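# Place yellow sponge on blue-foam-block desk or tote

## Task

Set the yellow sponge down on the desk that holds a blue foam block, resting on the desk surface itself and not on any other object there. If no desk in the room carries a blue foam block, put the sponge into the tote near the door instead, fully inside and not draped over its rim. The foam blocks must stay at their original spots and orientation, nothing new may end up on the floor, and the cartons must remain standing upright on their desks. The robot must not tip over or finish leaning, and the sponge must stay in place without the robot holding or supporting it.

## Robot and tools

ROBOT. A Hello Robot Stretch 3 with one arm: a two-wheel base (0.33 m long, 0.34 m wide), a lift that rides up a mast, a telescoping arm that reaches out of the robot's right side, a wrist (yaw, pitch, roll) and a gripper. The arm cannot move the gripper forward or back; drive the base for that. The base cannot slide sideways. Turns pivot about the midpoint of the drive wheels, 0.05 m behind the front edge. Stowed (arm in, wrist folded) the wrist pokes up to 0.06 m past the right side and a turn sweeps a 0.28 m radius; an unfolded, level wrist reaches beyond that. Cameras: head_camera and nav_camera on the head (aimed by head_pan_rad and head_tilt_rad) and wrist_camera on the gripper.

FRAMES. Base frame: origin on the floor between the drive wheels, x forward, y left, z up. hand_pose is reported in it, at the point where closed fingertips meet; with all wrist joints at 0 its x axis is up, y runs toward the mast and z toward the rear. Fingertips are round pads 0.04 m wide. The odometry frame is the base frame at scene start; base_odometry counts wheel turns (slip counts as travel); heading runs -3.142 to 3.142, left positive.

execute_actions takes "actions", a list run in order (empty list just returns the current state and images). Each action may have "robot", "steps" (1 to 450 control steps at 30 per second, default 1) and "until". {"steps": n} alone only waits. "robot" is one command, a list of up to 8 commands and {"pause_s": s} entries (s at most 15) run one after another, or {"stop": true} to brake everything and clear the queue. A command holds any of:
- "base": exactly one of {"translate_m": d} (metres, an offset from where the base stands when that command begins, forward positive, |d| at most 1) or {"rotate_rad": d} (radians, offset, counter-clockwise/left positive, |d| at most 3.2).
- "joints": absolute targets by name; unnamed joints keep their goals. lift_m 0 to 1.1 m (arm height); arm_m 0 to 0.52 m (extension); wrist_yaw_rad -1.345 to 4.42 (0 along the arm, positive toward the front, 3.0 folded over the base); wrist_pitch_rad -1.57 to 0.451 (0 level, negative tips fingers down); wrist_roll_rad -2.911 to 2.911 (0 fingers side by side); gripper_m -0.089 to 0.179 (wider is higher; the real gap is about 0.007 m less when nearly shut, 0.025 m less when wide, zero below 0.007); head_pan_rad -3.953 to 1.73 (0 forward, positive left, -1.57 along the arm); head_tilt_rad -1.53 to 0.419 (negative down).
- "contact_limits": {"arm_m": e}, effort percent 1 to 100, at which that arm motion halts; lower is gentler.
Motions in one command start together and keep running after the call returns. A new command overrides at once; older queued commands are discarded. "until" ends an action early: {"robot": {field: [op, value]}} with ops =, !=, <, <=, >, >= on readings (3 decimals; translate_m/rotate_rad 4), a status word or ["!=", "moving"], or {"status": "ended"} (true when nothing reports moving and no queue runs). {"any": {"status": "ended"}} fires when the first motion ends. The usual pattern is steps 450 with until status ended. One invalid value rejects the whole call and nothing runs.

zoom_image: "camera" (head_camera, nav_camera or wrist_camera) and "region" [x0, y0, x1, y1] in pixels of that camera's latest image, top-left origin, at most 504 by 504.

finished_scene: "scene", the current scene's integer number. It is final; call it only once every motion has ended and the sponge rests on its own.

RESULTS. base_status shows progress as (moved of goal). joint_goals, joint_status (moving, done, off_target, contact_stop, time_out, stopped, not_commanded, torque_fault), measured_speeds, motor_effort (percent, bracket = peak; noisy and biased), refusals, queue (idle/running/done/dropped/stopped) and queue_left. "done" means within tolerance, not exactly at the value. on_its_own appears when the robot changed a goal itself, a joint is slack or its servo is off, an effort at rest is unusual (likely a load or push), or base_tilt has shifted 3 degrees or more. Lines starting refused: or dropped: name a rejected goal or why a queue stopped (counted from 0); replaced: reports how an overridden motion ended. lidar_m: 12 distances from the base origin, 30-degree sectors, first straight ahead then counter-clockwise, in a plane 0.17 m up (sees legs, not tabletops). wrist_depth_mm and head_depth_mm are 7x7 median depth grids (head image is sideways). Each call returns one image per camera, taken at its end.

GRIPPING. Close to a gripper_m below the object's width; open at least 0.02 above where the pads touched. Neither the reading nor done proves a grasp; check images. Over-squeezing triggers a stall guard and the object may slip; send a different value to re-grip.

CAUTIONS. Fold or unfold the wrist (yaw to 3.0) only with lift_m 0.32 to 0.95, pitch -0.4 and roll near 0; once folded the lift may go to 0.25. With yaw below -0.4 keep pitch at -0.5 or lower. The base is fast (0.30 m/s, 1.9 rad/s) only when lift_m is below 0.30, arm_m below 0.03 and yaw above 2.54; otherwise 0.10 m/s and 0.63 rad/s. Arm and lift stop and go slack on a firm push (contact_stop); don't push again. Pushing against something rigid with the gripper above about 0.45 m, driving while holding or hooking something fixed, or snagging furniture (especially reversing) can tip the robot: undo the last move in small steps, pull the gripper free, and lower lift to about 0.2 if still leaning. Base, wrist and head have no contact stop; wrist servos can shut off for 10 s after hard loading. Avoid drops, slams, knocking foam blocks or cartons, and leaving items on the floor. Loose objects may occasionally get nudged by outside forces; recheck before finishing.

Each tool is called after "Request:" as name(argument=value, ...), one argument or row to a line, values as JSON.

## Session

Request:
execute_actions(
  actions=[
    {"robot":{"joints":{"head_pan_rad":-1.6,"head_tilt_rad":-0.5}},"steps":200,"until":{"robot":{"status":"ended"}}},
  ],
)

Scene clock: 1.30 s.
robot.base_odometry: x=+0.000 y=+0.000 heading=+0.000 (m, m, rad; robot's odometry frame)
robot.turned_by_wheels: +0.000 (rad since the last result)
robot.turned_by_imu: +0.000 (rad since the last result)
robot.base_tilt: forward=+0.5 right=-0.7 (deg)
robot.lidar_m: 2.45 2.36 2.70 1.66 1.36 1.37 2.09 1.49 1.74 2.03 1.93 1.71
robot.head_depth_mm: 2160 2330 2504 2586 2056 1634 1353 / 2367 2550 2785 2806 2080 1659 1371 / 2262 2432 2670 2819 2088 1652 1370 / 2102 2299 2471 2626 2098 1655 1382 / 1964 2106 2275 2502 2113 1658 1391 / 1855 1966 2113 2296 2107 1671 1393 / 1729 1843 1981 2123 2124 1673 1391
robot.base_status: not_commanded
robot.joint_positions: lift_m=+0.575 arm_m=-0.001 wrist_yaw_rad=+2.800 wrist_pitch_rad=-0.569 wrist_roll_rad=-0.008 gripper_m=+0.037 head_pan_rad=-1.593 head_tilt_rad=-0.493
robot.joint_goals: lift_m=+0.575 arm_m=-0.001 wrist_yaw_rad=+2.800 wrist_pitch_rad=-0.569 wrist_roll_rad=-0.008 gripper_m=+0.037 head_pan_rad=-1.600 head_tilt_rad=-0.500
robot.joint_status: lift_m=not_commanded arm_m=not_commanded wrist_yaw_rad=not_commanded wrist_pitch_rad=not_commanded wrist_roll_rad=not_commanded gripper_m=not_commanded head_pan_rad=done head_tilt_rad=done
robot.measured_speeds: translate_m=+0.000 rotate_rad=+0.000 lift_m=+0.000 arm_m=+0.000 wrist_yaw_rad=+0.000 wrist_pitch_rad=+0.000 wrist_roll_rad=+0.000 head_pan_rad=+0.000 head_tilt_rad=+0.000
robot: refusals=0 queue=done queue_left=0
robot.motor_effort: left_wheel=-1(0) right_wheel=+0(0) lift_m=+41(42) arm_m=+0(0) wrist_yaw_rad=+0(1) wrist_pitch_rad=+4(4) wrist_roll_rad=+0(0) gripper_m=+0(0) head_pan_rad=-4(46) head_tilt_rad=-4(38) (%)
robot.hand_pose: x=+0.0467 y=+0.0470 z=+0.5550 quat_wxyz=(+0.311, +0.700, +0.082, +0.638) (m; robot's base frame)
robot.wrist_depth_mm: - - - - - - - / - - - - - - - / - - - - - - - / - 953 962 977 973 977 971 / 827 - 845 825 842 835 856 / 708 708 710 717 733 744 734 / 624 635 - 644 661 666 672
pictures: head_camera (sideways: a quarter turn clockwise sets it upright), nav_camera (sideways: a quarter turn counterclockwise sets it upright), wrist_camera
Images, in order (width x height): head_camera 896x504, nav_camera 672x504, wrist_camera 644x364.

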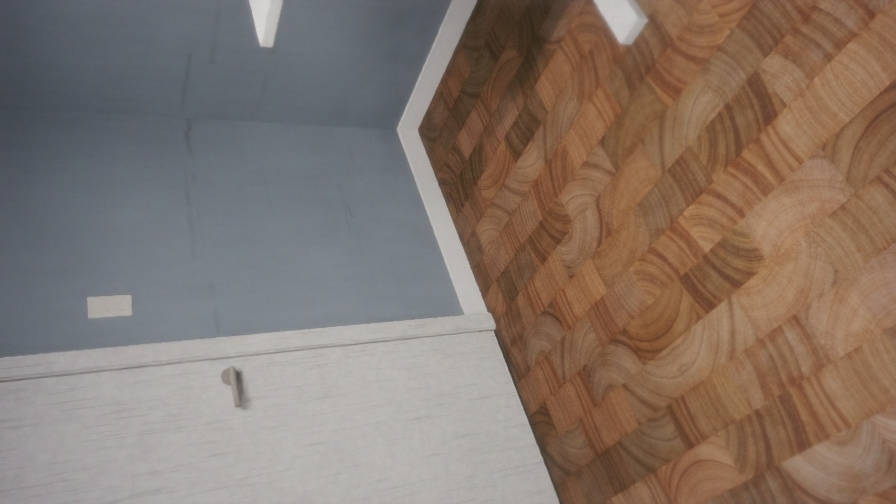

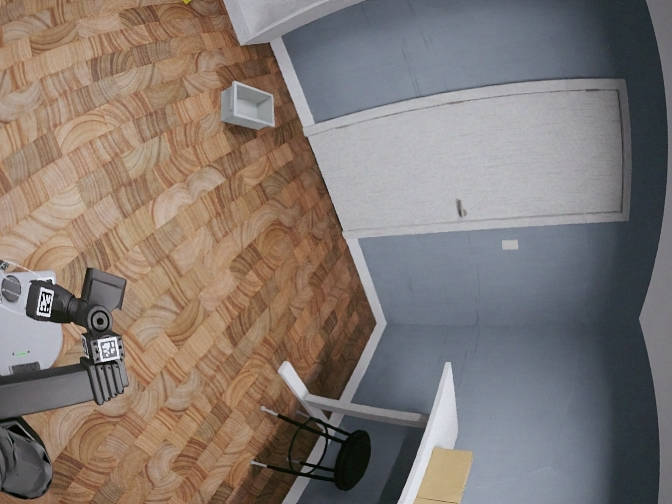

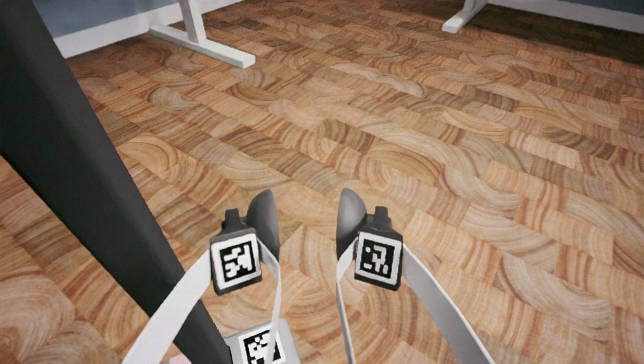

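Request:
execute_actions(
  actions=[
    {"robot":{"joints":{"head_pan_rad":-3.2,"head_tilt_rad":-0.4}},"steps":200,"until":{"robot":{"status":"ended"}}},
  ],
)

Request:
execute_actions(
  actions=[
    {"robot":{"joints":{"head_pan_rad":1.5}},"steps":200,"until":{"robot":{"status":"ended"}}},
  ],
)

Request:
execute_actions(
  actions=[
    {"robot":{"joints":{"head_pan_rad":-0.3,"head_tilt_rad":-0.55}},"steps":200,"until":{"robot":{"status":"ended"}}},
  ],
)

Scene clock: 3.20 s.
robot.base_odometry: x=+0.000 y=+0.000 heading=+0.000 (m, m, rad; robot's odometry frame)
robot.turned_by_wheels: +0.000 (rad since the last result)
robot.turned_by_imu: +0.000 (rad since the last result)
robot.base_tilt: forward=+0.5 right=-0.7 (deg)
robot.lidar_m: 2.45 2.36 2.70 1.66 1.36 1.37 2.10 1.49 1.74 2.03 1.92 1.71
robot.head_depth_mm: 1935 2048 2171 2300 2326 1780 1461 / 2140 2220 2412 2575 2297 1779 1456 / 2336 2463 2648 2851 2372 1784 1461 / 2243 2368 2544 2740 2353 1813 1477 / 2097 2196 2349 2504 2384 1824 1468 / 1942 2046 2175 2293 2344 1818 1489 / 1828 1961 1980 2142 2201 1795 1491
robot.base_status: not_commanded
robot.joint_positions: lift_m=+0.575 arm_m=-0.001 wrist_yaw_rad=+2.800 wrist_pitch_rad=-0.569 wrist_roll_rad=-0.008 gripper_m=+0.037 head_pan_rad=-3.193 head_tilt_rad=-0.409
robot.joint_goals: lift_m=+0.575 arm_m=-0.001 wrist_yaw_rad=+2.800 wrist_pitch_rad=-0.569 wrist_roll_rad=-0.008 gripper_m=+0.037 head_pan_rad=-3.200 head_tilt_rad=-0.400
robot.joint_status: lift_m=not_commanded arm_m=not_commanded wrist_yaw_rad=not_commanded wrist_pitch_rad=not_commanded wrist_roll_rad=not_commanded gripper_m=not_commanded head_pan_rad=done head_tilt_rad=done
robot.measured_speeds: translate_m=+0.000 rotate_rad=+0.000 lift_m=+0.000 arm_m=+0.000 wrist_yaw_rad=+0.000 wrist_pitch_rad=+0.000 wrist_roll_rad=+0.000 head_pan_rad=+0.000 head_tilt_rad=+0.000
robot: refusals=0 queue=done queue_left=0
robot.motor_effort: left_wheel=+0(0) right_wheel=+0(1) lift_m=+41(40) arm_m=+0(0) wrist_yaw_rad=-1(1) wrist_pitch_rad=+4(4) wrist_roll_rad=+0(0) gripper_m=+0(0) head_pan_rad=-4(45) head_tilt_rad=+5(17) (%)
robot.hand_pose: x=+0.0467 y=+0.0470 z=+0.5550 quat_wxyz=(+0.311, +0.700, +0.082, +0.638) (m; robot's base frame)
robot.wrist_depth_mm: - - - - - - - / - - - - - - - / - - - - - - - / - 952 980 962 991 993 995 / 810 - 833 826 855 844 840 / 716 699 719 743 720 738 741 / 631 639 - 649 660 659 671
pictures: head_camera (sideways: a quarter turn clockwise sets it upright), nav_camera (sideways: a quarter turn counterclockwise sets it upright), wrist_camera
Images, in order (width x height): head_camera 896x504, nav_camera 672x504, wrist_camera 644x364.

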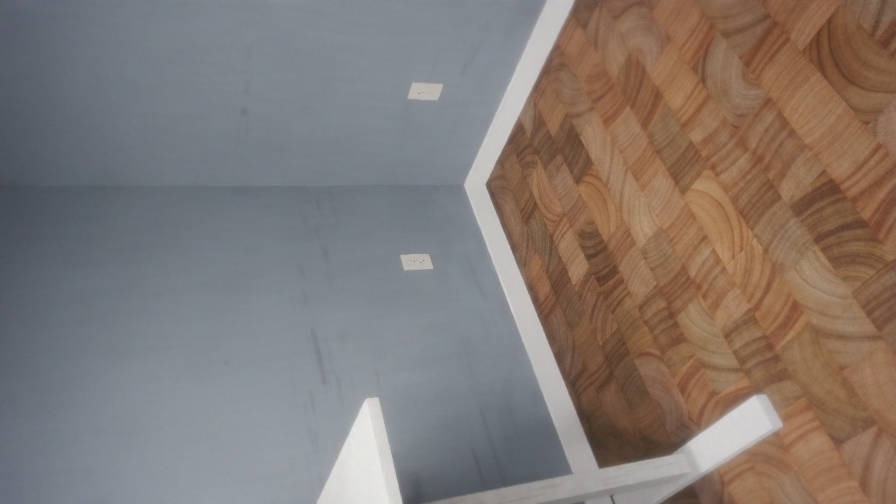

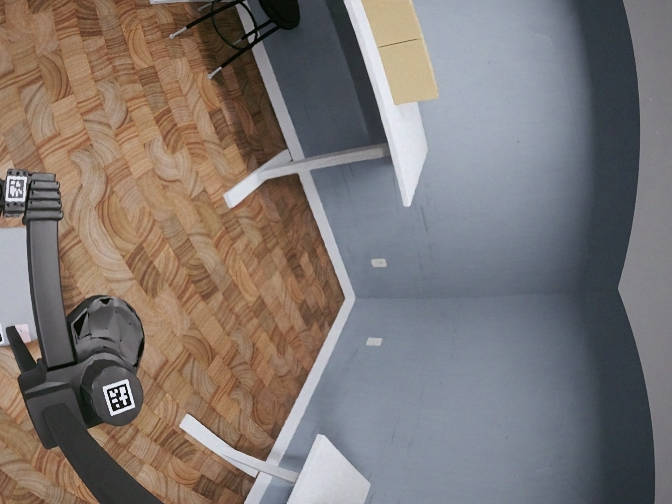

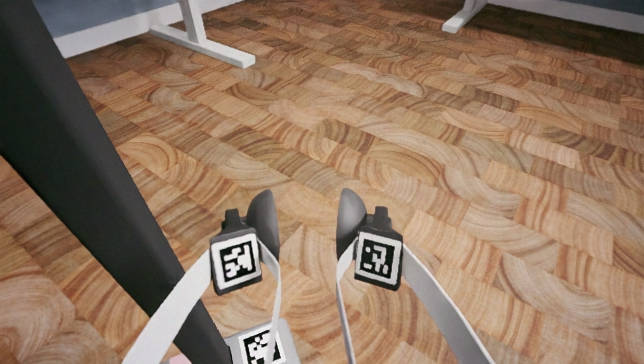

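Scene clock: 5.70 s.
robot.base_odometry: x=+0.000 y=+0.000 heading=+0.000 (m, m, rad; robot's odometry frame)
robot.turned_by_wheels: +0.000 (rad since the last result)
robot.turned_by_imu: +0.000 (rad since the last result)
robot.base_tilt: forward=+0.6 right=-0.6 (deg)
robot.lidar_m: 2.46 2.36 2.71 1.66 1.36 1.37 2.10 1.49 1.74 2.03 1.92 1.71
robot.head_depth_mm: 2621 2839 3175 3255 2310 1769 1448 / 2399 2593 2820 2945 2319 1787 1457 / 2212 2387 2584 2748 2350 1794 1459 / 2061 2187 2336 1589 2243 1803 1474 / 1924 2016 2108 1385 2227 1830 1468 / 1819 1880 1987 1306 2191 1827 1482 / 1690 1743 1872 1233 2084 1851 1486
robot.base_status: not_commanded
robot.joint_positions: lift_m=+0.575 arm_m=-0.001 wrist_yaw_rad=+2.800 wrist_pitch_rad=-0.569 wrist_roll_rad=-0.008 gripper_m=+0.037 head_pan_rad=+1.493 head_tilt_rad=-0.408
robot.joint_goals: lift_m=+0.575 arm_m=-0.001 wrist_yaw_rad=+2.800 wrist_pitch_rad=-0.569 wrist_roll_rad=-0.008 gripper_m=+0.037 head_pan_rad=+1.500 head_tilt_rad=-0.400
robot.joint_status: lift_m=not_commanded arm_m=not_commanded wrist_yaw_rad=not_commanded wrist_pitch_rad=not_commanded wrist_roll_rad=not_commanded gripper_m=not_commanded head_pan_rad=done head_tilt_rad=done
robot.measured_speeds: translate_m=+0.000 rotate_rad=+0.000 lift_m=+0.000 arm_m=+0.000 wrist_yaw_rad=+0.000 wrist_pitch_rad=+0.000 wrist_roll_rad=+0.000 head_pan_rad=+0.000 head_tilt_rad=+0.000
robot: refusals=0 queue=done queue_left=0
robot.motor_effort: left_wheel=-1(1) right_wheel=-1(2) lift_m=+40(41) arm_m=+0(0) wrist_yaw_rad=-1(1) wrist_pitch_rad=+4(5) wrist_roll_rad=+0(0) gripper_m=+0(0) head_pan_rad=+3(45) head_tilt_rad=+5(5) (%)
robot.hand_pose: x=+0.0467 y=+0.0470 z=+0.5550 quat_wxyz=(+0.311, +0.700, +0.082, +0.638) (m; robot's base frame)
robot.wrist_depth_mm: - - - - - - - / - - - - - - - / - - - - - - - / - 931 943 955 979 993 995 / 814 - 865 831 818 841 859 / 712 698 711 717 728 735 755 / 639 645 - 659 648 676 664
pictures: head_camera (sideways: a quarter turn clockwise sets it upright), nav_camera (sideways: a quarter turn counterclockwise sets it upright), wrist_camera
Images, in order (width x height): head_camera 896x504, nav_camera 672x504, wrist_camera 644x364.

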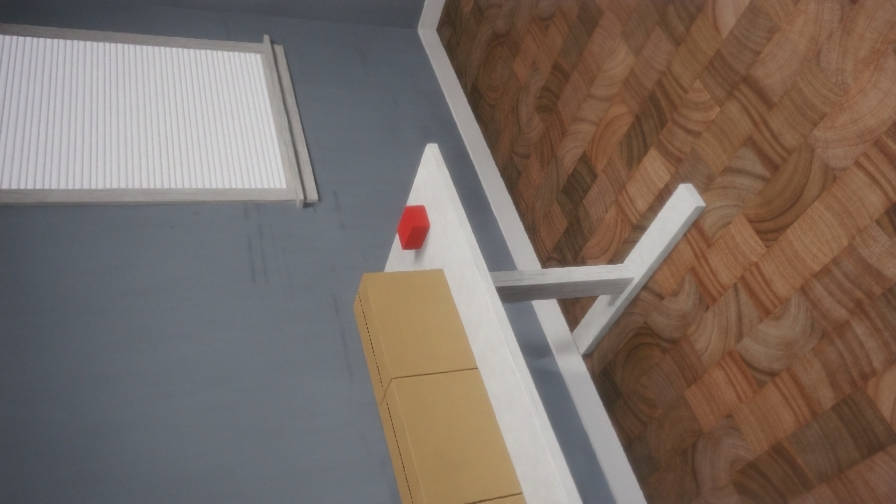

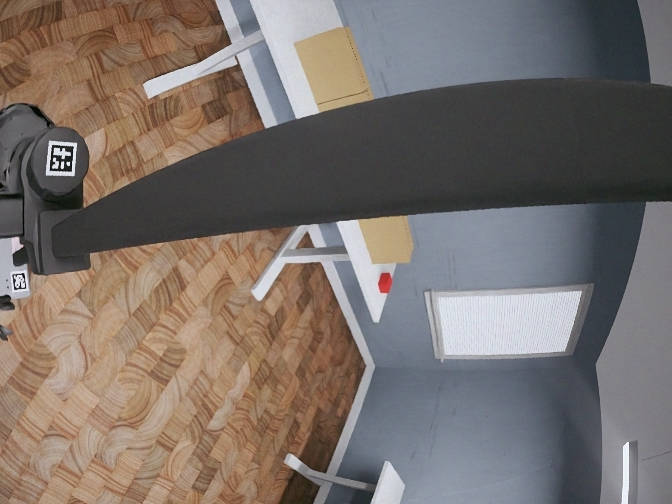

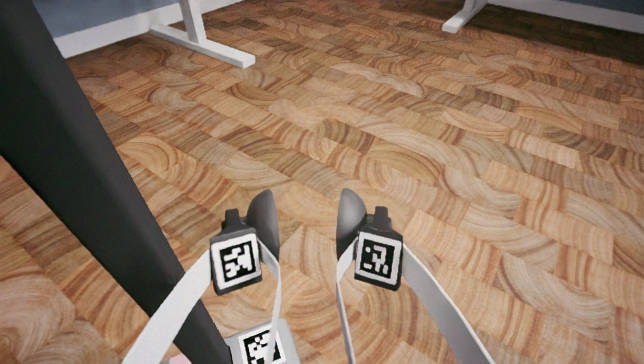

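Scene clock: 7.07 s.
robot.base_odometry: x=+0.000 y=+0.000 heading=+0.000 (m, m, rad; robot's odometry frame)
robot.turned_by_wheels: +0.000 (rad since the last result)
robot.turned_by_imu: +0.000 (rad since the last result)
robot.base_tilt: forward=+0.5 right=-0.8 (deg)
robot.lidar_m: 2.45 2.36 2.71 1.66 1.36 1.37 2.09 1.49 1.73 2.03 1.93 1.71
robot.head_depth_mm: 1742 1881 2040 2149 1936 1563 1320 / 1860 1980 2196 2262 1947 1565 1321 / 1976 2074 2336 2360 1947 1576 1328 / 2190 2373 2619 2445 1952 1583 1336 / 2356 2627 2880 2602 1958 1592 1331 / 2578 2875 3174 2645 1992 1605 1349 / 2830 3088 3349 2658 1982 1615 1353
robot.base_status: not_commanded
robot.joint_positions: lift_m=+0.575 arm_m=-0.001 wrist_yaw_rad=+2.800 wrist_pitch_rad=-0.569 wrist_roll_rad=-0.008 gripper_m=+0.037 head_pan_rad=-0.293 head_tilt_rad=-0.543
robot.joint_goals: lift_m=+0.575 arm_m=-0.001 wrist_yaw_rad=+2.800 wrist_pitch_rad=-0.569 wrist_roll_rad=-0.008 gripper_m=+0.037 head_pan_rad=-0.300 head_tilt_rad=-0.550
robot.joint_status: lift_m=not_commanded arm_m=not_commanded wrist_yaw_rad=not_commanded wrist_pitch_rad=not_commanded wrist_roll_rad=not_commanded gripper_m=not_commanded head_pan_rad=done head_tilt_rad=done
robot.measured_speeds: translate_m=+0.000 rotate_rad=+0.000 lift_m=+0.000 arm_m=+0.000 wrist_yaw_rad=+0.000 wrist_pitch_rad=+0.000 wrist_roll_rad=+0.000 head_pan_rad=+0.000 head_tilt_rad=+0.000
robot: refusals=0 queue=done queue_left=0
robot.motor_effort: left_wheel=-1(0) right_wheel=+0(0) lift_m=+41(42) arm_m=+0(0) wrist_yaw_rad=-1(1) wrist_pitch_rad=+5(4) wrist_roll_rad=+0(0) gripper_m=+0(0) head_pan_rad=-5(47) head_tilt_rad=-4(20) (%)
robot.hand_pose: x=+0.0467 y=+0.0470 z=+0.5550 quat_wxyz=(+0.311, +0.700, +0.082, +0.638) (m; robot's base frame)
robot.wrist_depth_mm: - - - - - - - / - - - - - - - / - - - - - - - / - 942 945 972 981 996 989 / 813 - 839 830 845 852 843 / 720 694 710 735 724 739 751 / 633 642 - 660 651 673 662
pictures: head_camera (sideways: a quarter turn clockwise sets it upright), nav_camera (sideways: a quarter turn counterclockwise sets it upright), wrist_camera
Images, in order (width x height): head_camera 896x504, nav_camera 672x504, wrist_camera 644x364.

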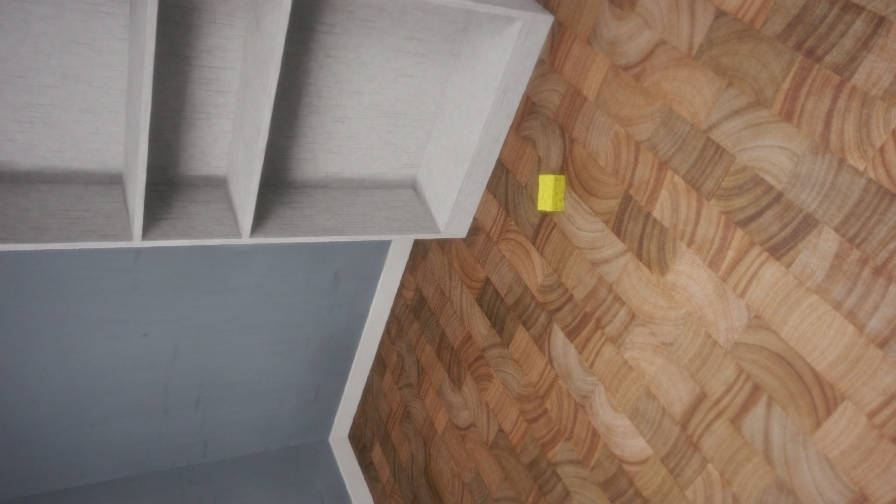

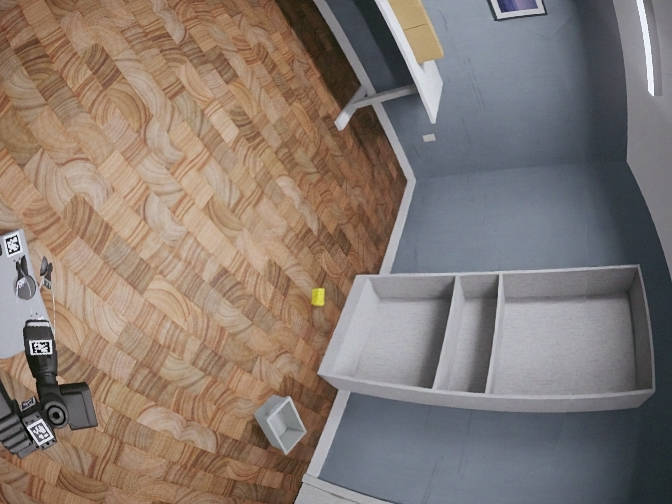

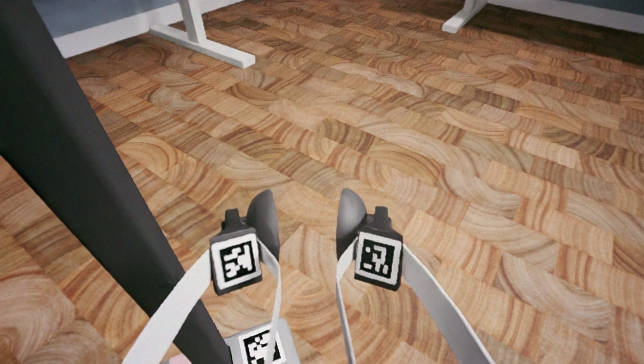

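Request:
execute_actions(
  actions=[
    {"robot":[{"joints":{"lift_m":0.25,"head_pan_rad":-0.9,"head_tilt_rad":-0.35}},{"base":{"translate_m":-1.0}},{"base":{"translate_m":-0.4}}],"steps":450,"until":{"robot":{"status":"ended"}}},
  ],
)

Request:
execute_actions(
  actions=[
    {"robot":{"joints":{"head_pan_rad":1.0}},"steps":200,"until":{"robot":{"status":"ended"}}},
  ],
)

Scene clock: 21.33 s.
robot.base_odometry: x=-1.400 y=+0.000 heading=+0.000 (m, m, rad; robot's odometry frame)
robot.turned_by_wheels: +0.000 (rad since the last result)
robot.turned_by_imu: -0.009 (rad since the last result)
robot.base_tilt: forward=+0.5 right=-0.7 (deg)
robot.lidar_m: 3.42 3.48 1.05 1.11 1.05 1.07 0.87 0.82 0.48 0.48 1.08 2.75
robot.head_depth_mm: 2371 2508 962 792 670 504 406 / 2351 2503 2661 1007 675 509 407 / 2404 2545 2682 2842 2364 1840 1531 / 2406 2548 2740 2900 2598 1926 1523 / 2407 2589 2740 2932 2616 1949 1544 / 2444 2575 2728 2949 2629 1962 1551 / 2445 2589 2777 3003 2633 1963 1551
robot.base_status: done (translate_m -0.4000 of -0.4000)
robot.joint_positions: lift_m=+0.250 arm_m=-0.001 wrist_yaw_rad=+2.800 wrist_pitch_rad=-0.570 wrist_roll_rad=-0.008 gripper_m=+0.037 head_pan_rad=-0.893 head_tilt_rad=-0.358
robot.joint_goals: lift_m=+0.250 arm_m=-0.001 wrist_yaw_rad=+2.800 wrist_pitch_rad=-0.570 wrist_roll_rad=-0.008 gripper_m=+0.037 head_pan_rad=-0.900 head_tilt_rad=-0.350
robot.joint_status: lift_m=done arm_m=not_commanded wrist_yaw_rad=not_commanded wrist_pitch_rad=not_commanded wrist_roll_rad=not_commanded gripper_m=not_commanded head_pan_rad=done head_tilt_rad=done
robot.measured_speeds: translate_m=+0.000 rotate_rad=+0.000 lift_m=+0.000 arm_m=+0.000 wrist_yaw_rad=+0.000 wrist_pitch_rad=+0.000 wrist_roll_rad=+0.000 head_pan_rad=+0.000 head_tilt_rad=+0.000
robot: refusals=0 queue=done queue_left=0
robot.motor_effort: left_wheel=+1(10) right_wheel=-1(9) lift_m=+36(39) arm_m=+0(0) wrist_yaw_rad=-1(1) wrist_pitch_rad=+5(5) wrist_roll_rad=+0(1) gripper_m=+1(1) head_pan_rad=-4(35) head_tilt_rad=+5(25) (%)
robot.hand_pose: x=+0.0466 y=+0.0468 z=+0.2303 quat_wxyz=(+0.311, +0.700, +0.082, +0.638) (m; robot's base frame)
robot.wrist_depth_mm: 826 907 966 959 976 - - / - 736 744 754 760 769 773 / - 596 606 611 626 620 624 / - 517 523 512 508 526 531 / - - - 438 443 442 449 / - - - 388 381 391 397 / - - - 348 343 345 344
pictures: head_camera (sideways: a quarter turn clockwise sets it upright), nav_camera (sideways: a quarter turn counterclockwise sets it upright), wrist_camera
Images, in order (width x height): head_camera 896x504, nav_camera 672x504, wrist_camera 644x364.

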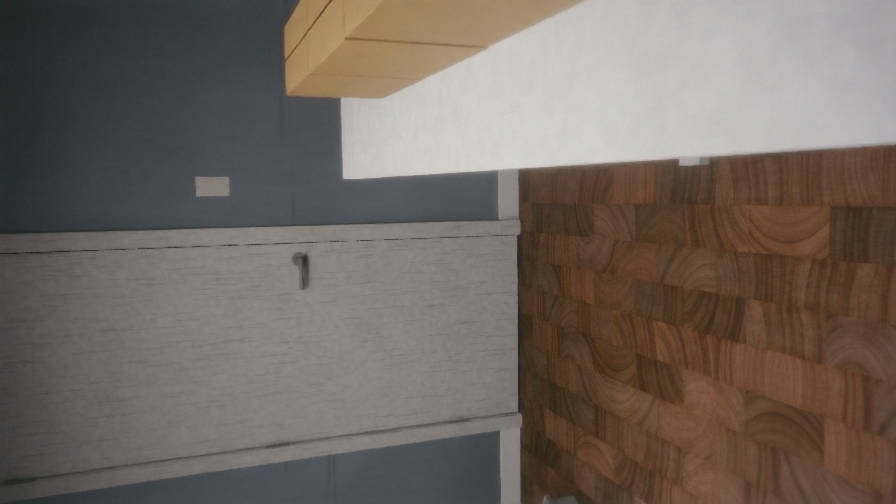

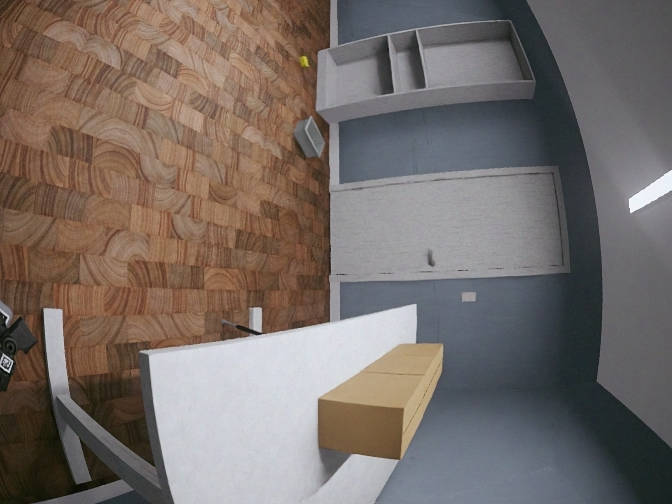

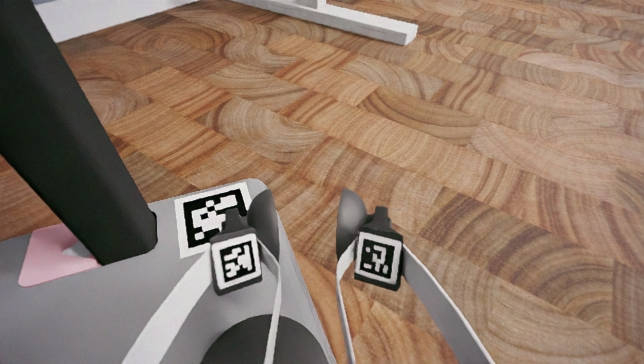

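Scene clock: 22.77 s.
robot.base_odometry: x=-1.400 y=+0.000 heading=+0.000 (m, m, rad; robot's odometry frame)
robot.turned_by_wheels: +0.000 (rad since the last result)
robot.turned_by_imu: +0.000 (rad since the last result)
robot.base_tilt: forward=+0.6 right=-0.7 (deg)
robot.lidar_m: 3.42 3.49 1.05 1.11 1.05 1.08 0.87 0.82 0.48 0.48 1.08 2.74
robot.head_depth_mm: 3311 3606 3903 3699 2525 1883 1520 / 3544 3806 3951 1777 2428 1907 1513 / 3244 3453 3534 1377 1132 1843 1529 / 2538 2668 2671 1181 1137 1855 1534 / 2067 2144 2214 1709 1153 1799 1406 / 1756 1799 1840 1762 1159 1767 1461 / 1499 1536 1574 1577 1223 1709 1506
robot.base_status: done (translate_m -0.4000 of -0.4000)
robot.joint_positions: lift_m=+0.250 arm_m=-0.001 wrist_yaw_rad=+2.800 wrist_pitch_rad=-0.570 wrist_roll_rad=-0.008 gripper_m=+0.037 head_pan_rad=+0.993 head_tilt_rad=-0.358
robot.joint_goals: lift_m=+0.250 arm_m=-0.001 wrist_yaw_rad=+2.800 wrist_pitch_rad=-0.570 wrist_roll_rad=-0.008 gripper_m=+0.037 head_pan_rad=+1.000 head_tilt_rad=-0.350
robot.joint_status: lift_m=done arm_m=not_commanded wrist_yaw_rad=not_commanded wrist_pitch_rad=not_commanded wrist_roll_rad=not_commanded gripper_m=not_commanded head_pan_rad=done head_tilt_rad=done
robot.measured_speeds: translate_m=+0.000 rotate_rad=+0.000 lift_m=+0.000 arm_m=+0.000 wrist_yaw_rad=+0.000 wrist_pitch_rad=+0.000 wrist_roll_rad=+0.000 head_pan_rad=+0.000 head_tilt_rad=+0.000
robot: refusals=0 queue=done queue_left=0
robot.motor_effort: left_wheel=+2(0) right_wheel=-1(2) lift_m=+37(36) arm_m=+0(0) wrist_yaw_rad=-1(0) wrist_pitch_rad=+5(5) wrist_roll_rad=+0(0) gripper_m=+0(0) head_pan_rad=+3(45) head_tilt_rad=+5(5) (%)
robot.hand_pose: x=+0.0466 y=+0.0468 z=+0.2303 quat_wxyz=(+0.311, +0.700, +0.082, +0.638) (m; robot's base frame)
robot.wrist_depth_mm: 865 922 981 975 965 - - / - 724 752 769 777 791 804 / - 587 607 607 622 629 650 / - 519 523 511 513 517 531 / - - - 437 439 444 446 / - - - 383 379 389 397 / - - - 350 338 347 347
pictures: head_camera (sideways: a quarter turn clockwise sets it upright), nav_camera (sideways: a quarter turn counterclockwise sets it upright), wrist_camera
Images, in order (width x height): head_camera 896x504, nav_camera 672x504, wrist_camera 644x364.

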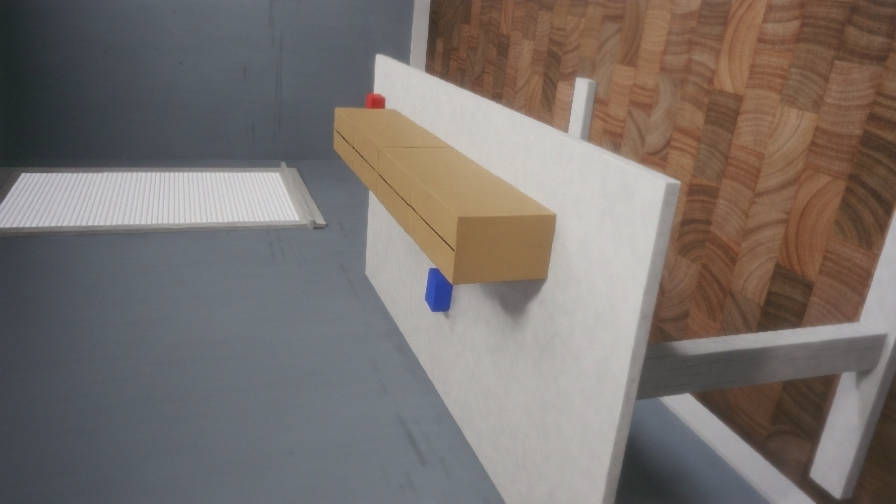

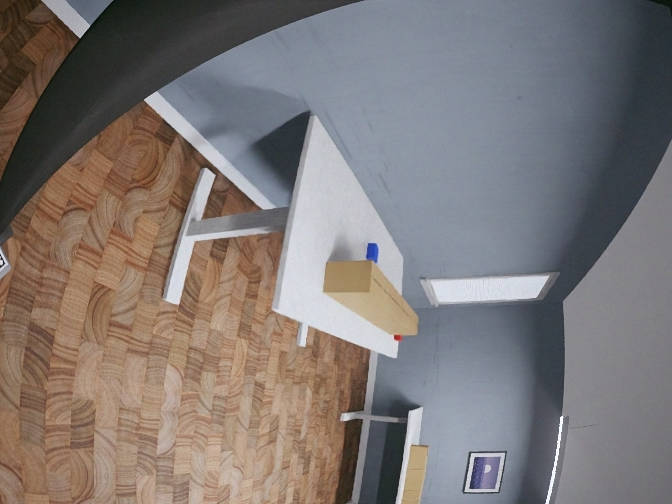

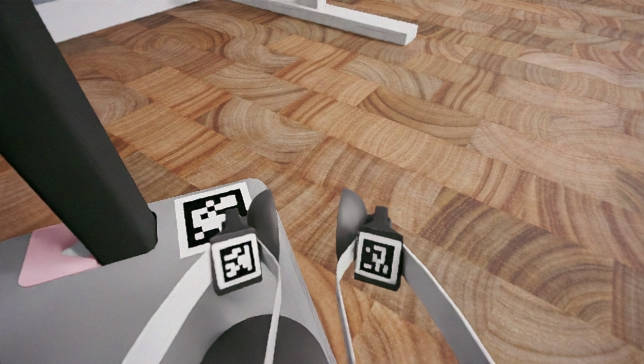

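Request:
execute_actions(
  actions=[
    {"robot":[{"base":{"translate_m":1.0},"joints":{"head_pan_rad":-1.57,"head_tilt_rad":-1.0}},{"base":{"translate_m":1.0}},{"base":{"translate_m":0.8}},{"joints":{"lift_m":0.42,"wrist_pitch_rad":-0.4}},{"joints":{"wrist_yaw_rad":0,"gripper_m":0.15}},{"joints":{"wrist_pitch_rad":-1.57,"arm_m":0.3,"lift_m":0.35}}],"steps":450,"until":{"robot":{"status":"ended"}}},
    {"steps":300,"until":{"robot":{"status":"ended"}}},
  ],
)

Scene clock: 46.80 s.
robot.base_odometry: x=+1.400 y=+0.000 heading=+0.000 (m, m, rad; robot's odometry frame)
robot.turned_by_wheels: +0.000 (rad since the last result)
robot.turned_by_imu: +0.015 (rad since the last result)
robot.base_tilt: forward=+0.6 right=-0.7 (deg)
robot.lidar_m: 1.63 1.15 1.63 1.65 2.12 2.53 2.93 2.49 1.77 1.09 0.90 1.22
robot.head_depth_mm: 1749 1997 1698 1555 1379 1242 1131 / 1635 1930 1766 1547 1382 1252 - / 1519 1799 1769 1583 1349 1234 - / 1085 1345 1583 1546 1359 1238 1166 / 1023 1455 1614 1525 1371 1249 1141 / 992 1356 1567 1496 1376 1245 1133 / 973 1271 1487 1474 1392 1253 1143
robot.base_status: done (translate_m +0.8000 of +0.8000)
robot.joint_positions: lift_m=+0.350 arm_m=+0.300 wrist_yaw_rad=+0.001 wrist_pitch_rad=-1.565 wrist_roll_rad=-0.008 gripper_m=+0.150 head_pan_rad=-1.564 head_tilt_rad=-0.988
robot.joint_goals: lift_m=+0.350 arm_m=+0.300 wrist_yaw_rad=+0.000 wrist_pitch_rad=-1.570 wrist_roll_rad=-0.008 gripper_m=+0.150 head_pan_rad=-1.570 head_tilt_rad=-1.000
robot.joint_status: lift_m=done arm_m=done wrist_yaw_rad=done wrist_pitch_rad=done wrist_roll_rad=not_commanded gripper_m=done head_pan_rad=done head_tilt_rad=done
robot.measured_speeds: translate_m=+0.000 rotate_rad=+0.000 lift_m=+0.000 arm_m=+0.000 wrist_yaw_rad=+0.000 wrist_pitch_rad=+0.000 wrist_roll_rad=+0.000 head_pan_rad=+0.000 head_tilt_rad=+0.000
robot: refusals=0 queue=done queue_left=0
robot.motor_effort: left_wheel=-1(10) right_wheel=+0(6) lift_m=+35(53) arm_m=+3(4) wrist_yaw_rad=-2(3) wrist_pitch_rad=-2(6) wrist_roll_rad=+0(0) gripper_m=+0(81) head_pan_rad=-5(48) head_tilt_rad=-6(43) (%)
robot.hand_pose: x=-0.0217 y=-0.4221 z=+0.2325 quat_wxyz=(+0.504, +0.501, -0.499, -0.497) (m; robot's base frame)
robot.wrist_depth_mm: 342 345 352 356 364 370 373 / 349 360 366 371 375 378 383 / 365 372 372 382 388 395 399 / 376 383 389 391 402 409 416 / 392 399 400 407 423 422 436 / 400 414 418 426 433 446 447 / 423 427 430 438 451 462 469
pictures: head_camera (sideways: a quarter turn clockwise sets it upright), nav_camera (sideways: a quarter turn counterclockwise sets it upright), wrist_camera
Images, in order (width x height): head_camera 896x504, nav_camera 672x504, wrist_camera 644x364.

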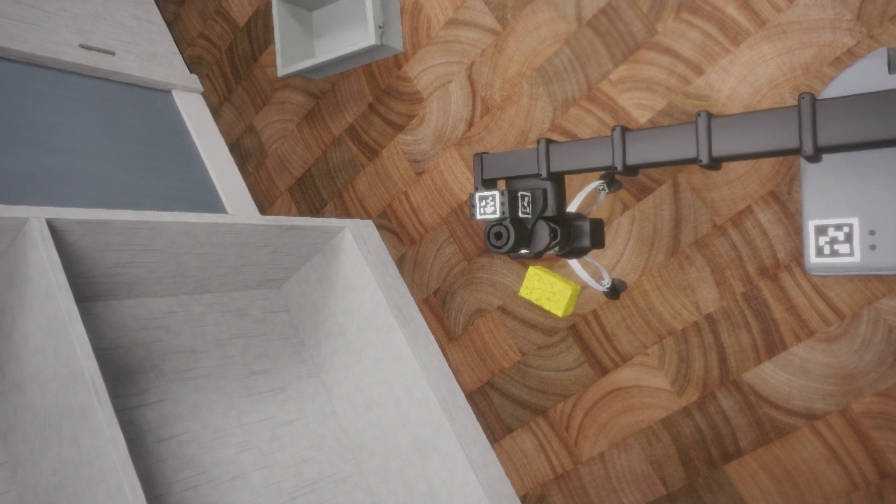

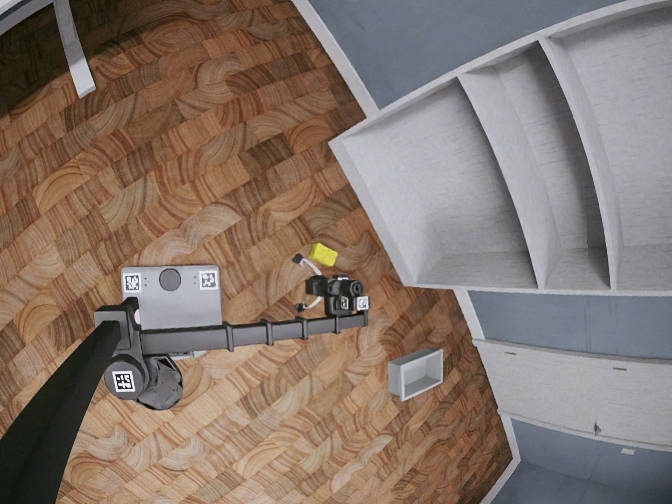

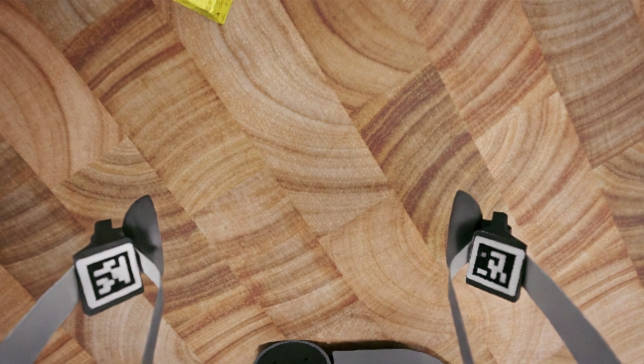

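Request:
execute_actions(
  actions=[
    {"robot":[{"base":{"translate_m":0.07},"joints":{"arm_m":0.49,"wrist_roll_rad":0.5,"lift_m":0.2}}],"steps":450,"until":{"robot":{"status":"ended"}}},
  ],
)

Scene clock: 50.50 s.
robot.base_odometry: x=+1.470 y=+0.000 heading=+0.000 (m, m, rad; robot's odometry frame)
robot.turned_by_wheels: +0.000 (rad since the last result)
robot.turned_by_imu: +0.000 (rad since the last result)
robot.base_tilt: forward=+0.5 right=-0.7 (deg)
robot.lidar_m: 1.58 1.10 1.58 1.64 2.16 2.59 2.99 2.73 1.72 1.10 0.85 1.19
robot.head_depth_mm: 1710 1964 1736 1536 1381 1243 1131 / 1593 1910 1758 1547 1375 1243 1160 / 1115 1362 1693 1608 1388 1240 - / 1045 1447 1600 1548 1358 1245 1167 / 1021 1424 1601 1513 1375 1250 1130 / 964 1306 1549 1478 1389 1243 1140 / 967 1233 1431 1426 1395 1241 1136
robot.base_status: done (translate_m +0.0700 of +0.0700)
robot.joint_positions: lift_m=+0.200 arm_m=+0.490 wrist_yaw_rad=+0.001 wrist_pitch_rad=-1.566 wrist_roll_rad=+0.494 gripper_m=+0.150 head_pan_rad=-1.564 head_tilt_rad=-0.988
robot.joint_goals: lift_m=+0.200 arm_m=+0.490 wrist_yaw_rad=+0.000 wrist_pitch_rad=-1.570 wrist_roll_rad=+0.500 gripper_m=+0.150 head_pan_rad=-1.570 head_tilt_rad=-1.000
robot.joint_status: lift_m=done arm_m=done wrist_yaw_rad=done wrist_pitch_rad=done wrist_roll_rad=done gripper_m=done head_pan_rad=done head_tilt_rad=done
robot.measured_speeds: translate_m=+0.000 rotate_rad=+0.000 lift_m=+0.000 arm_m=+0.000 wrist_yaw_rad=+0.000 wrist_pitch_rad=+0.000 wrist_roll_rad=+0.000 head_pan_rad=+0.000 head_tilt_rad=+0.000
robot: refusals=0 queue=done queue_left=0
robot.motor_effort: left_wheel=-2(3) right_wheel=+1(4) lift_m=+36(39) arm_m=+3(2) wrist_yaw_rad=-2(2) wrist_pitch_rad=-2(2) wrist_roll_rad=+3(4) gripper_m=+0(0) head_pan_rad=-4(3) head_tilt_rad=-6(7) (%)
robot.hand_pose: x=-0.0217 y=-0.6117 z=+0.0825 quat_wxyz=(+0.364, +0.362, -0.608, -0.606) (m; robot's base frame)
robot.wrist_depth_mm: 208 211 214 217 220 224 226 / 215 218 220 225 226 231 234 / 224 227 186 232 234 240 244 / 231 233 192 238 245 248 252 / 239 240 200 248 255 257 261 / 244 253 256 259 263 270 272 / 260 261 266 271 275 281 286
pictures: head_camera (sideways: a quarter turn clockwise sets it upright), nav_camera (sideways: a quarter turn counterclockwise sets it upright), wrist_camera
Images, in order (width x height): head_camera 896x504, nav_camera 672x504, wrist_camera 644x364.

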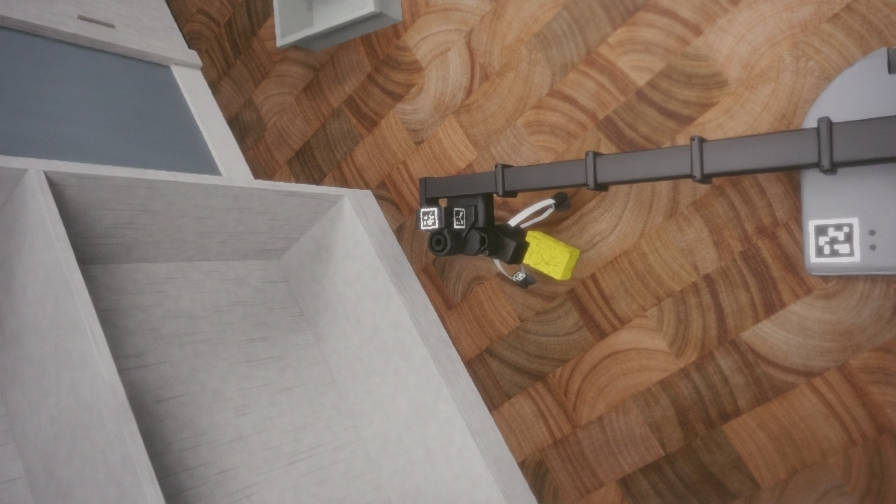

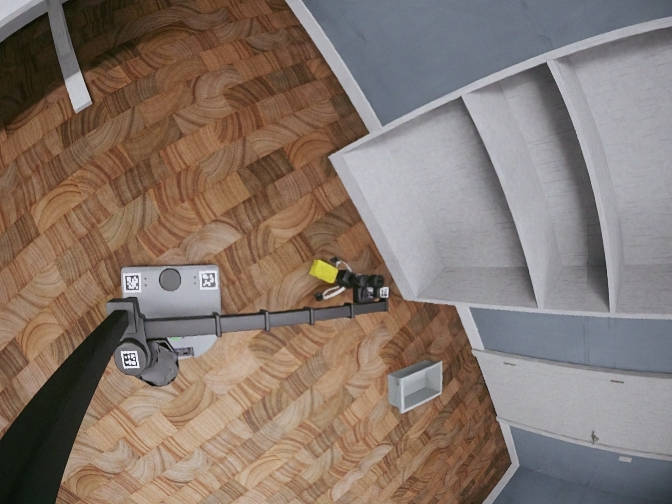

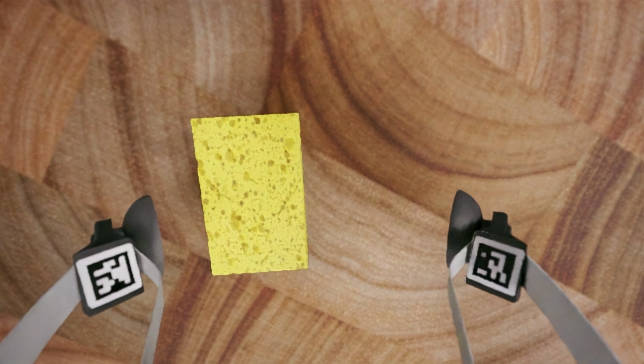

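Request:
execute_actions(
  actions=[
    {"robot":[{"base":{"translate_m":0.034},"joints":{"arm_m":0.495,"wrist_roll_rad":0.44}},{"joints":{"lift_m":0.14}},{"joints":{"gripper_m":0.03}},{"pause_s":0.7},{"joints":{"lift_m":0.3}}],"steps":450,"until":{"robot":{"status":"ended"}}},
  ],
)

Scene clock: 58.40 s.
robot.base_odometry: x=+1.504 y=+0.000 heading=+0.000 (m, m, rad; robot's odometry frame)
robot.turned_by_wheels: +0.000 (rad since the last result)
robot.turned_by_imu: +0.000 (rad since the last result)
robot.base_tilt: forward=+0.5 right=-0.7 (deg)
robot.lidar_m: 1.56 1.07 1.55 1.63 2.18 2.62 3.01 2.80 1.69 0.58 0.83 1.17
robot.head_depth_mm: 1696 1972 1726 1528 1374 1239 1142 / 1559 1891 1759 1552 1386 1239 1159 / 1084 1309 1609 1526 1383 1248 - / 1047 1471 1635 1524 1363 1249 1164 / 999 1382 1584 1494 1383 1241 1132 / 969 1290 1524 1493 1392 1250 1139 / 971 1212 1412 1439 1381 1245 1142
robot.base_status: done (translate_m +0.0340 of +0.0340)
robot.joint_positions: lift_m=+0.300 arm_m=+0.495 wrist_yaw_rad=+0.001 wrist_pitch_rad=-1.566 wrist_roll_rad=+0.447 gripper_m=+0.031 head_pan_rad=-1.564 head_tilt_rad=-0.988
robot.joint_goals: lift_m=+0.300 arm_m=+0.495 wrist_yaw_rad=+0.000 wrist_pitch_rad=-1.570 wrist_roll_rad=+0.440 gripper_m=+0.030 head_pan_rad=-1.570 head_tilt_rad=-1.000
robot.joint_status: lift_m=done arm_m=done wrist_yaw_rad=done wrist_pitch_rad=done wrist_roll_rad=done gripper_m=done head_pan_rad=done head_tilt_rad=done
robot.measured_speeds: translate_m=+0.000 rotate_rad=+0.000 lift_m=+0.000 arm_m=+0.000 wrist_yaw_rad=+0.000 wrist_pitch_rad=+0.000 wrist_roll_rad=+0.000 head_pan_rad=+0.000 head_tilt_rad=+0.000
robot: refusals=0 queue=done queue_left=0
robot.motor_effort: left_wheel=-1(4) right_wheel=+1(5) lift_m=+47(47) arm_m=+3(3) wrist_yaw_rad=-2(1) wrist_pitch_rad=-2(2) wrist_roll_rad=-3(3) gripper_m=-12(87) head_pan_rad=-4(4) head_tilt_rad=-7(7) (%)
robot.hand_pose: x=-0.0217 y=-0.6167 z=+0.1822 quat_wxyz=(+0.378, +0.376, -0.599, -0.597) (m; robot's base frame)
robot.wrist_depth_mm: 299 299 304 308 314 318 322 / 306 311 313 314 323 333 332 / 317 320 126 126 331 337 348 / 327 334 332 131 347 356 364 / 342 344 134 136 362 368 375 / 351 357 141 140 382 386 388 / 365 373 381 387 391 401 410
pictures: head_camera (sideways: a quarter turn clockwise sets it upright), nav_camera (sideways: a quarter turn counterclockwise sets it upright), wrist_camera
Images, in order (width x height): head_camera 896x504, nav_camera 672x504, wrist_camera 644x364.

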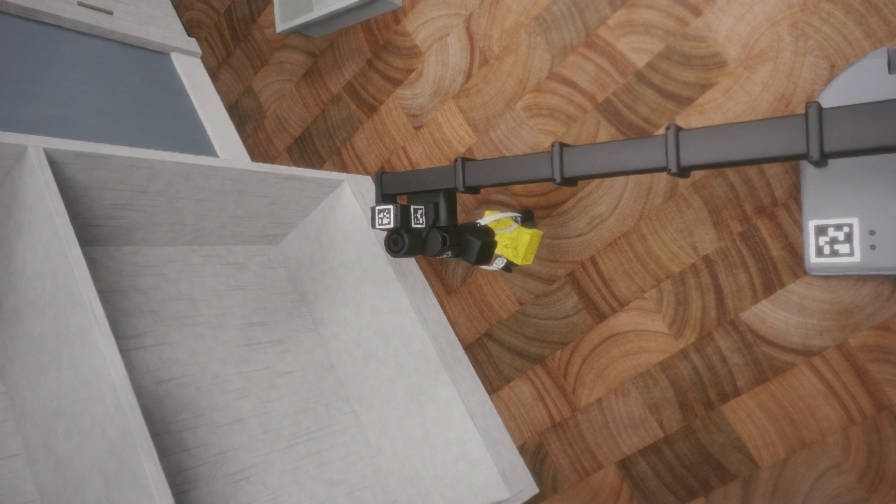

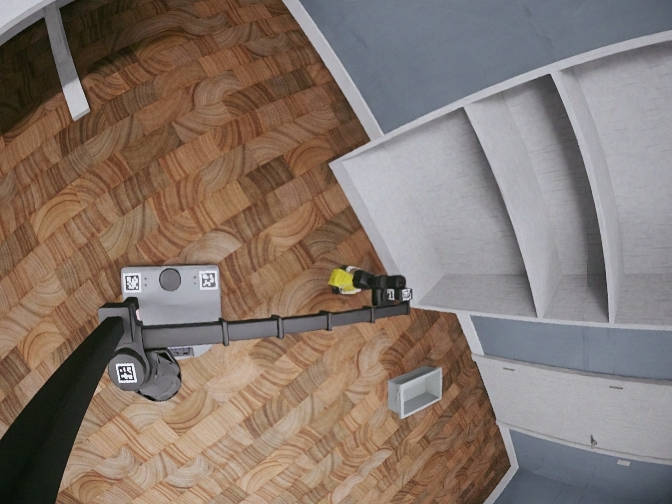

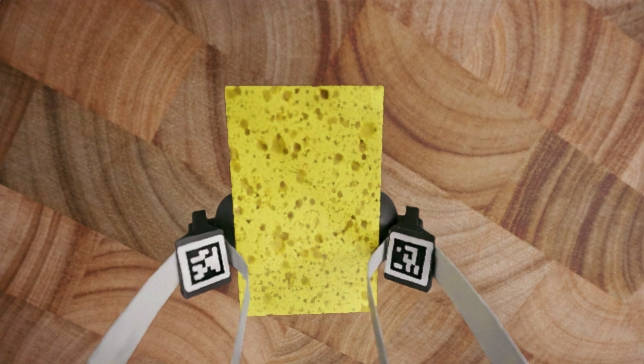

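Request:
execute_actions(
  actions=[
    {"robot":[{"joints":{"arm_m":0.0,"wrist_roll_rad":0}},{"base":{"rotate_rad":2.7},"joints":{"lift_m":1.0,"head_pan_rad":-1.2,"head_tilt_rad":-0.7}},{"base":{"translate_m":1.0}},{"base":{"translate_m":0.72}},{"base":{"rotate_rad":1.08}}],"steps":450,"until":{"robot":{"status":"ended"}}},
    {"steps":450,"until":{"robot":{"status":"ended"}}},
  ],
)

Scene clock: 90.03 s.
robot.base_odometry: x=-0.030 y=+0.725 heading=+2.700 (m, m, rad; robot's odometry frame)
robot.turned_by_wheels: +2.700 (rad since the last result)
robot.turned_by_imu: +2.681 (rad since the last result)
robot.base_tilt: forward=-0.1 right=-1.6 (deg)
robot.lidar_m: 0.94 1.77 1.90 2.04 2.61 2.25 2.45 2.41 1.97 1.62 0.94 1.18
robot.head_depth_mm: 1722 1994 2325 965 1653 - - / 1568 1798 2002 884 1655 1401 1241 / 1435 1631 1132 856 1542 1400 1217 / 1334 1478 775 804 768 1407 1222 / 1237 1372 780 726 731 1382 1227 / 1162 1274 1146 669 714 664 1228 / 1088 1185 1161 634 678 625 1241
robot.base_status: moving (translate_m +0.6970 of +0.7200)
robot.joint_positions: lift_m=+1.000 arm_m=+0.000 wrist_yaw_rad=+0.001 wrist_pitch_rad=-1.566 wrist_roll_rad=+0.005 gripper_m=+0.031 head_pan_rad=-1.207 head_tilt_rad=-0.705
robot.joint_goals: lift_m=+1.000 arm_m=+0.000 wrist_yaw_rad=+0.000 wrist_pitch_rad=-1.570 wrist_roll_rad=+0.000 gripper_m=+0.030 head_pan_rad=-1.200 head_tilt_rad=-0.700
robot.joint_status: lift_m=done arm_m=done wrist_yaw_rad=done wrist_pitch_rad=done wrist_roll_rad=done gripper_m=done head_pan_rad=done head_tilt_rad=done
robot.measured_speeds: translate_m=+0.086 rotate_rad=+0.000 lift_m=+0.000 arm_m=+0.000 wrist_yaw_rad=+0.000 wrist_pitch_rad=+0.000 wrist_roll_rad=+0.000 head_pan_rad=+0.000 head_tilt_rad=+0.000
robot: refusals=0 queue=running queue_left=1
robot.motor_effort: left_wheel=-4(9) right_wheel=+1(5) lift_m=+46(50) arm_m=-3(4) wrist_yaw_rad=-2(2) wrist_pitch_rad=-2(2) wrist_roll_rad=-2(3) gripper_m=-12(12) head_pan_rad=+3(29) head_tilt_rad=+3(27) (%)
robot.hand_pose: x=-0.0217 y=-0.1223 z=+0.8822 quat_wxyz=(+0.500, +0.498, -0.502, -0.500) (m; robot's base frame)
robot.wrist_depth_mm: 923 950 935 982 967 984 - / 951 970 980 985 - - - / 987 971 127 126 - - - / - - - 130 - - - / - - 134 136 - - - / - - 142 141 - - - / - - - - - - -
pictures: head_camera (sideways: a quarter turn clockwise sets it upright), nav_camera (sideways: a quarter turn counterclockwise sets it upright), wrist_camera
Images, in order (width x height): head_camera 896x504, nav_camera 672x504, wrist_camera 644x364.

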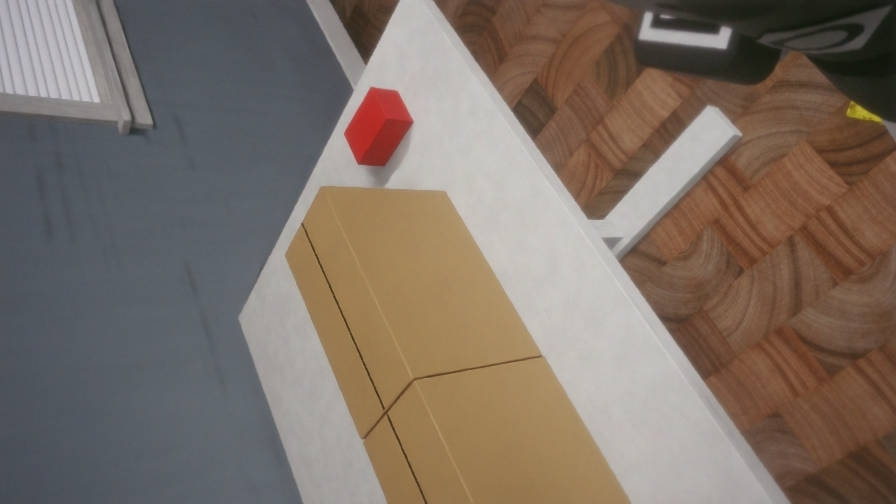

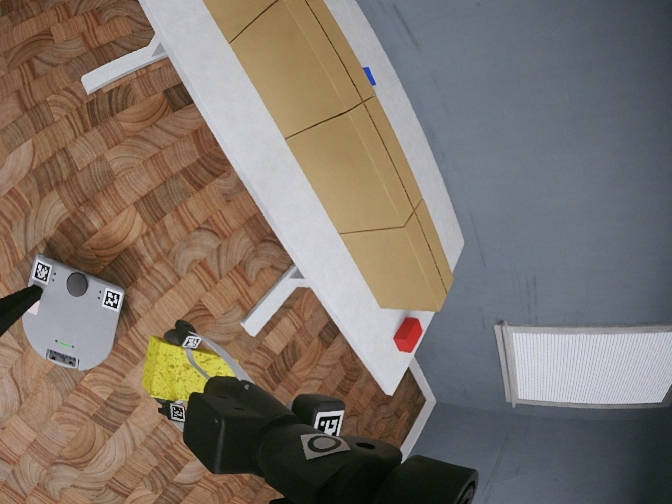

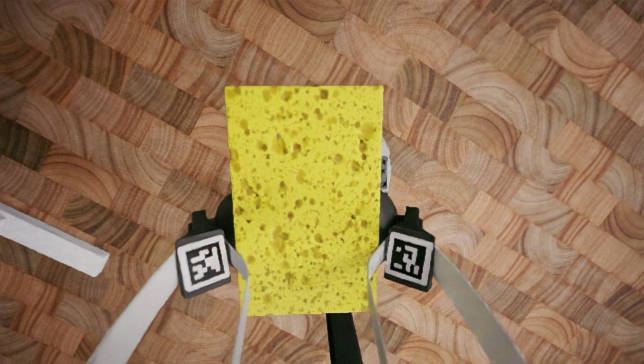

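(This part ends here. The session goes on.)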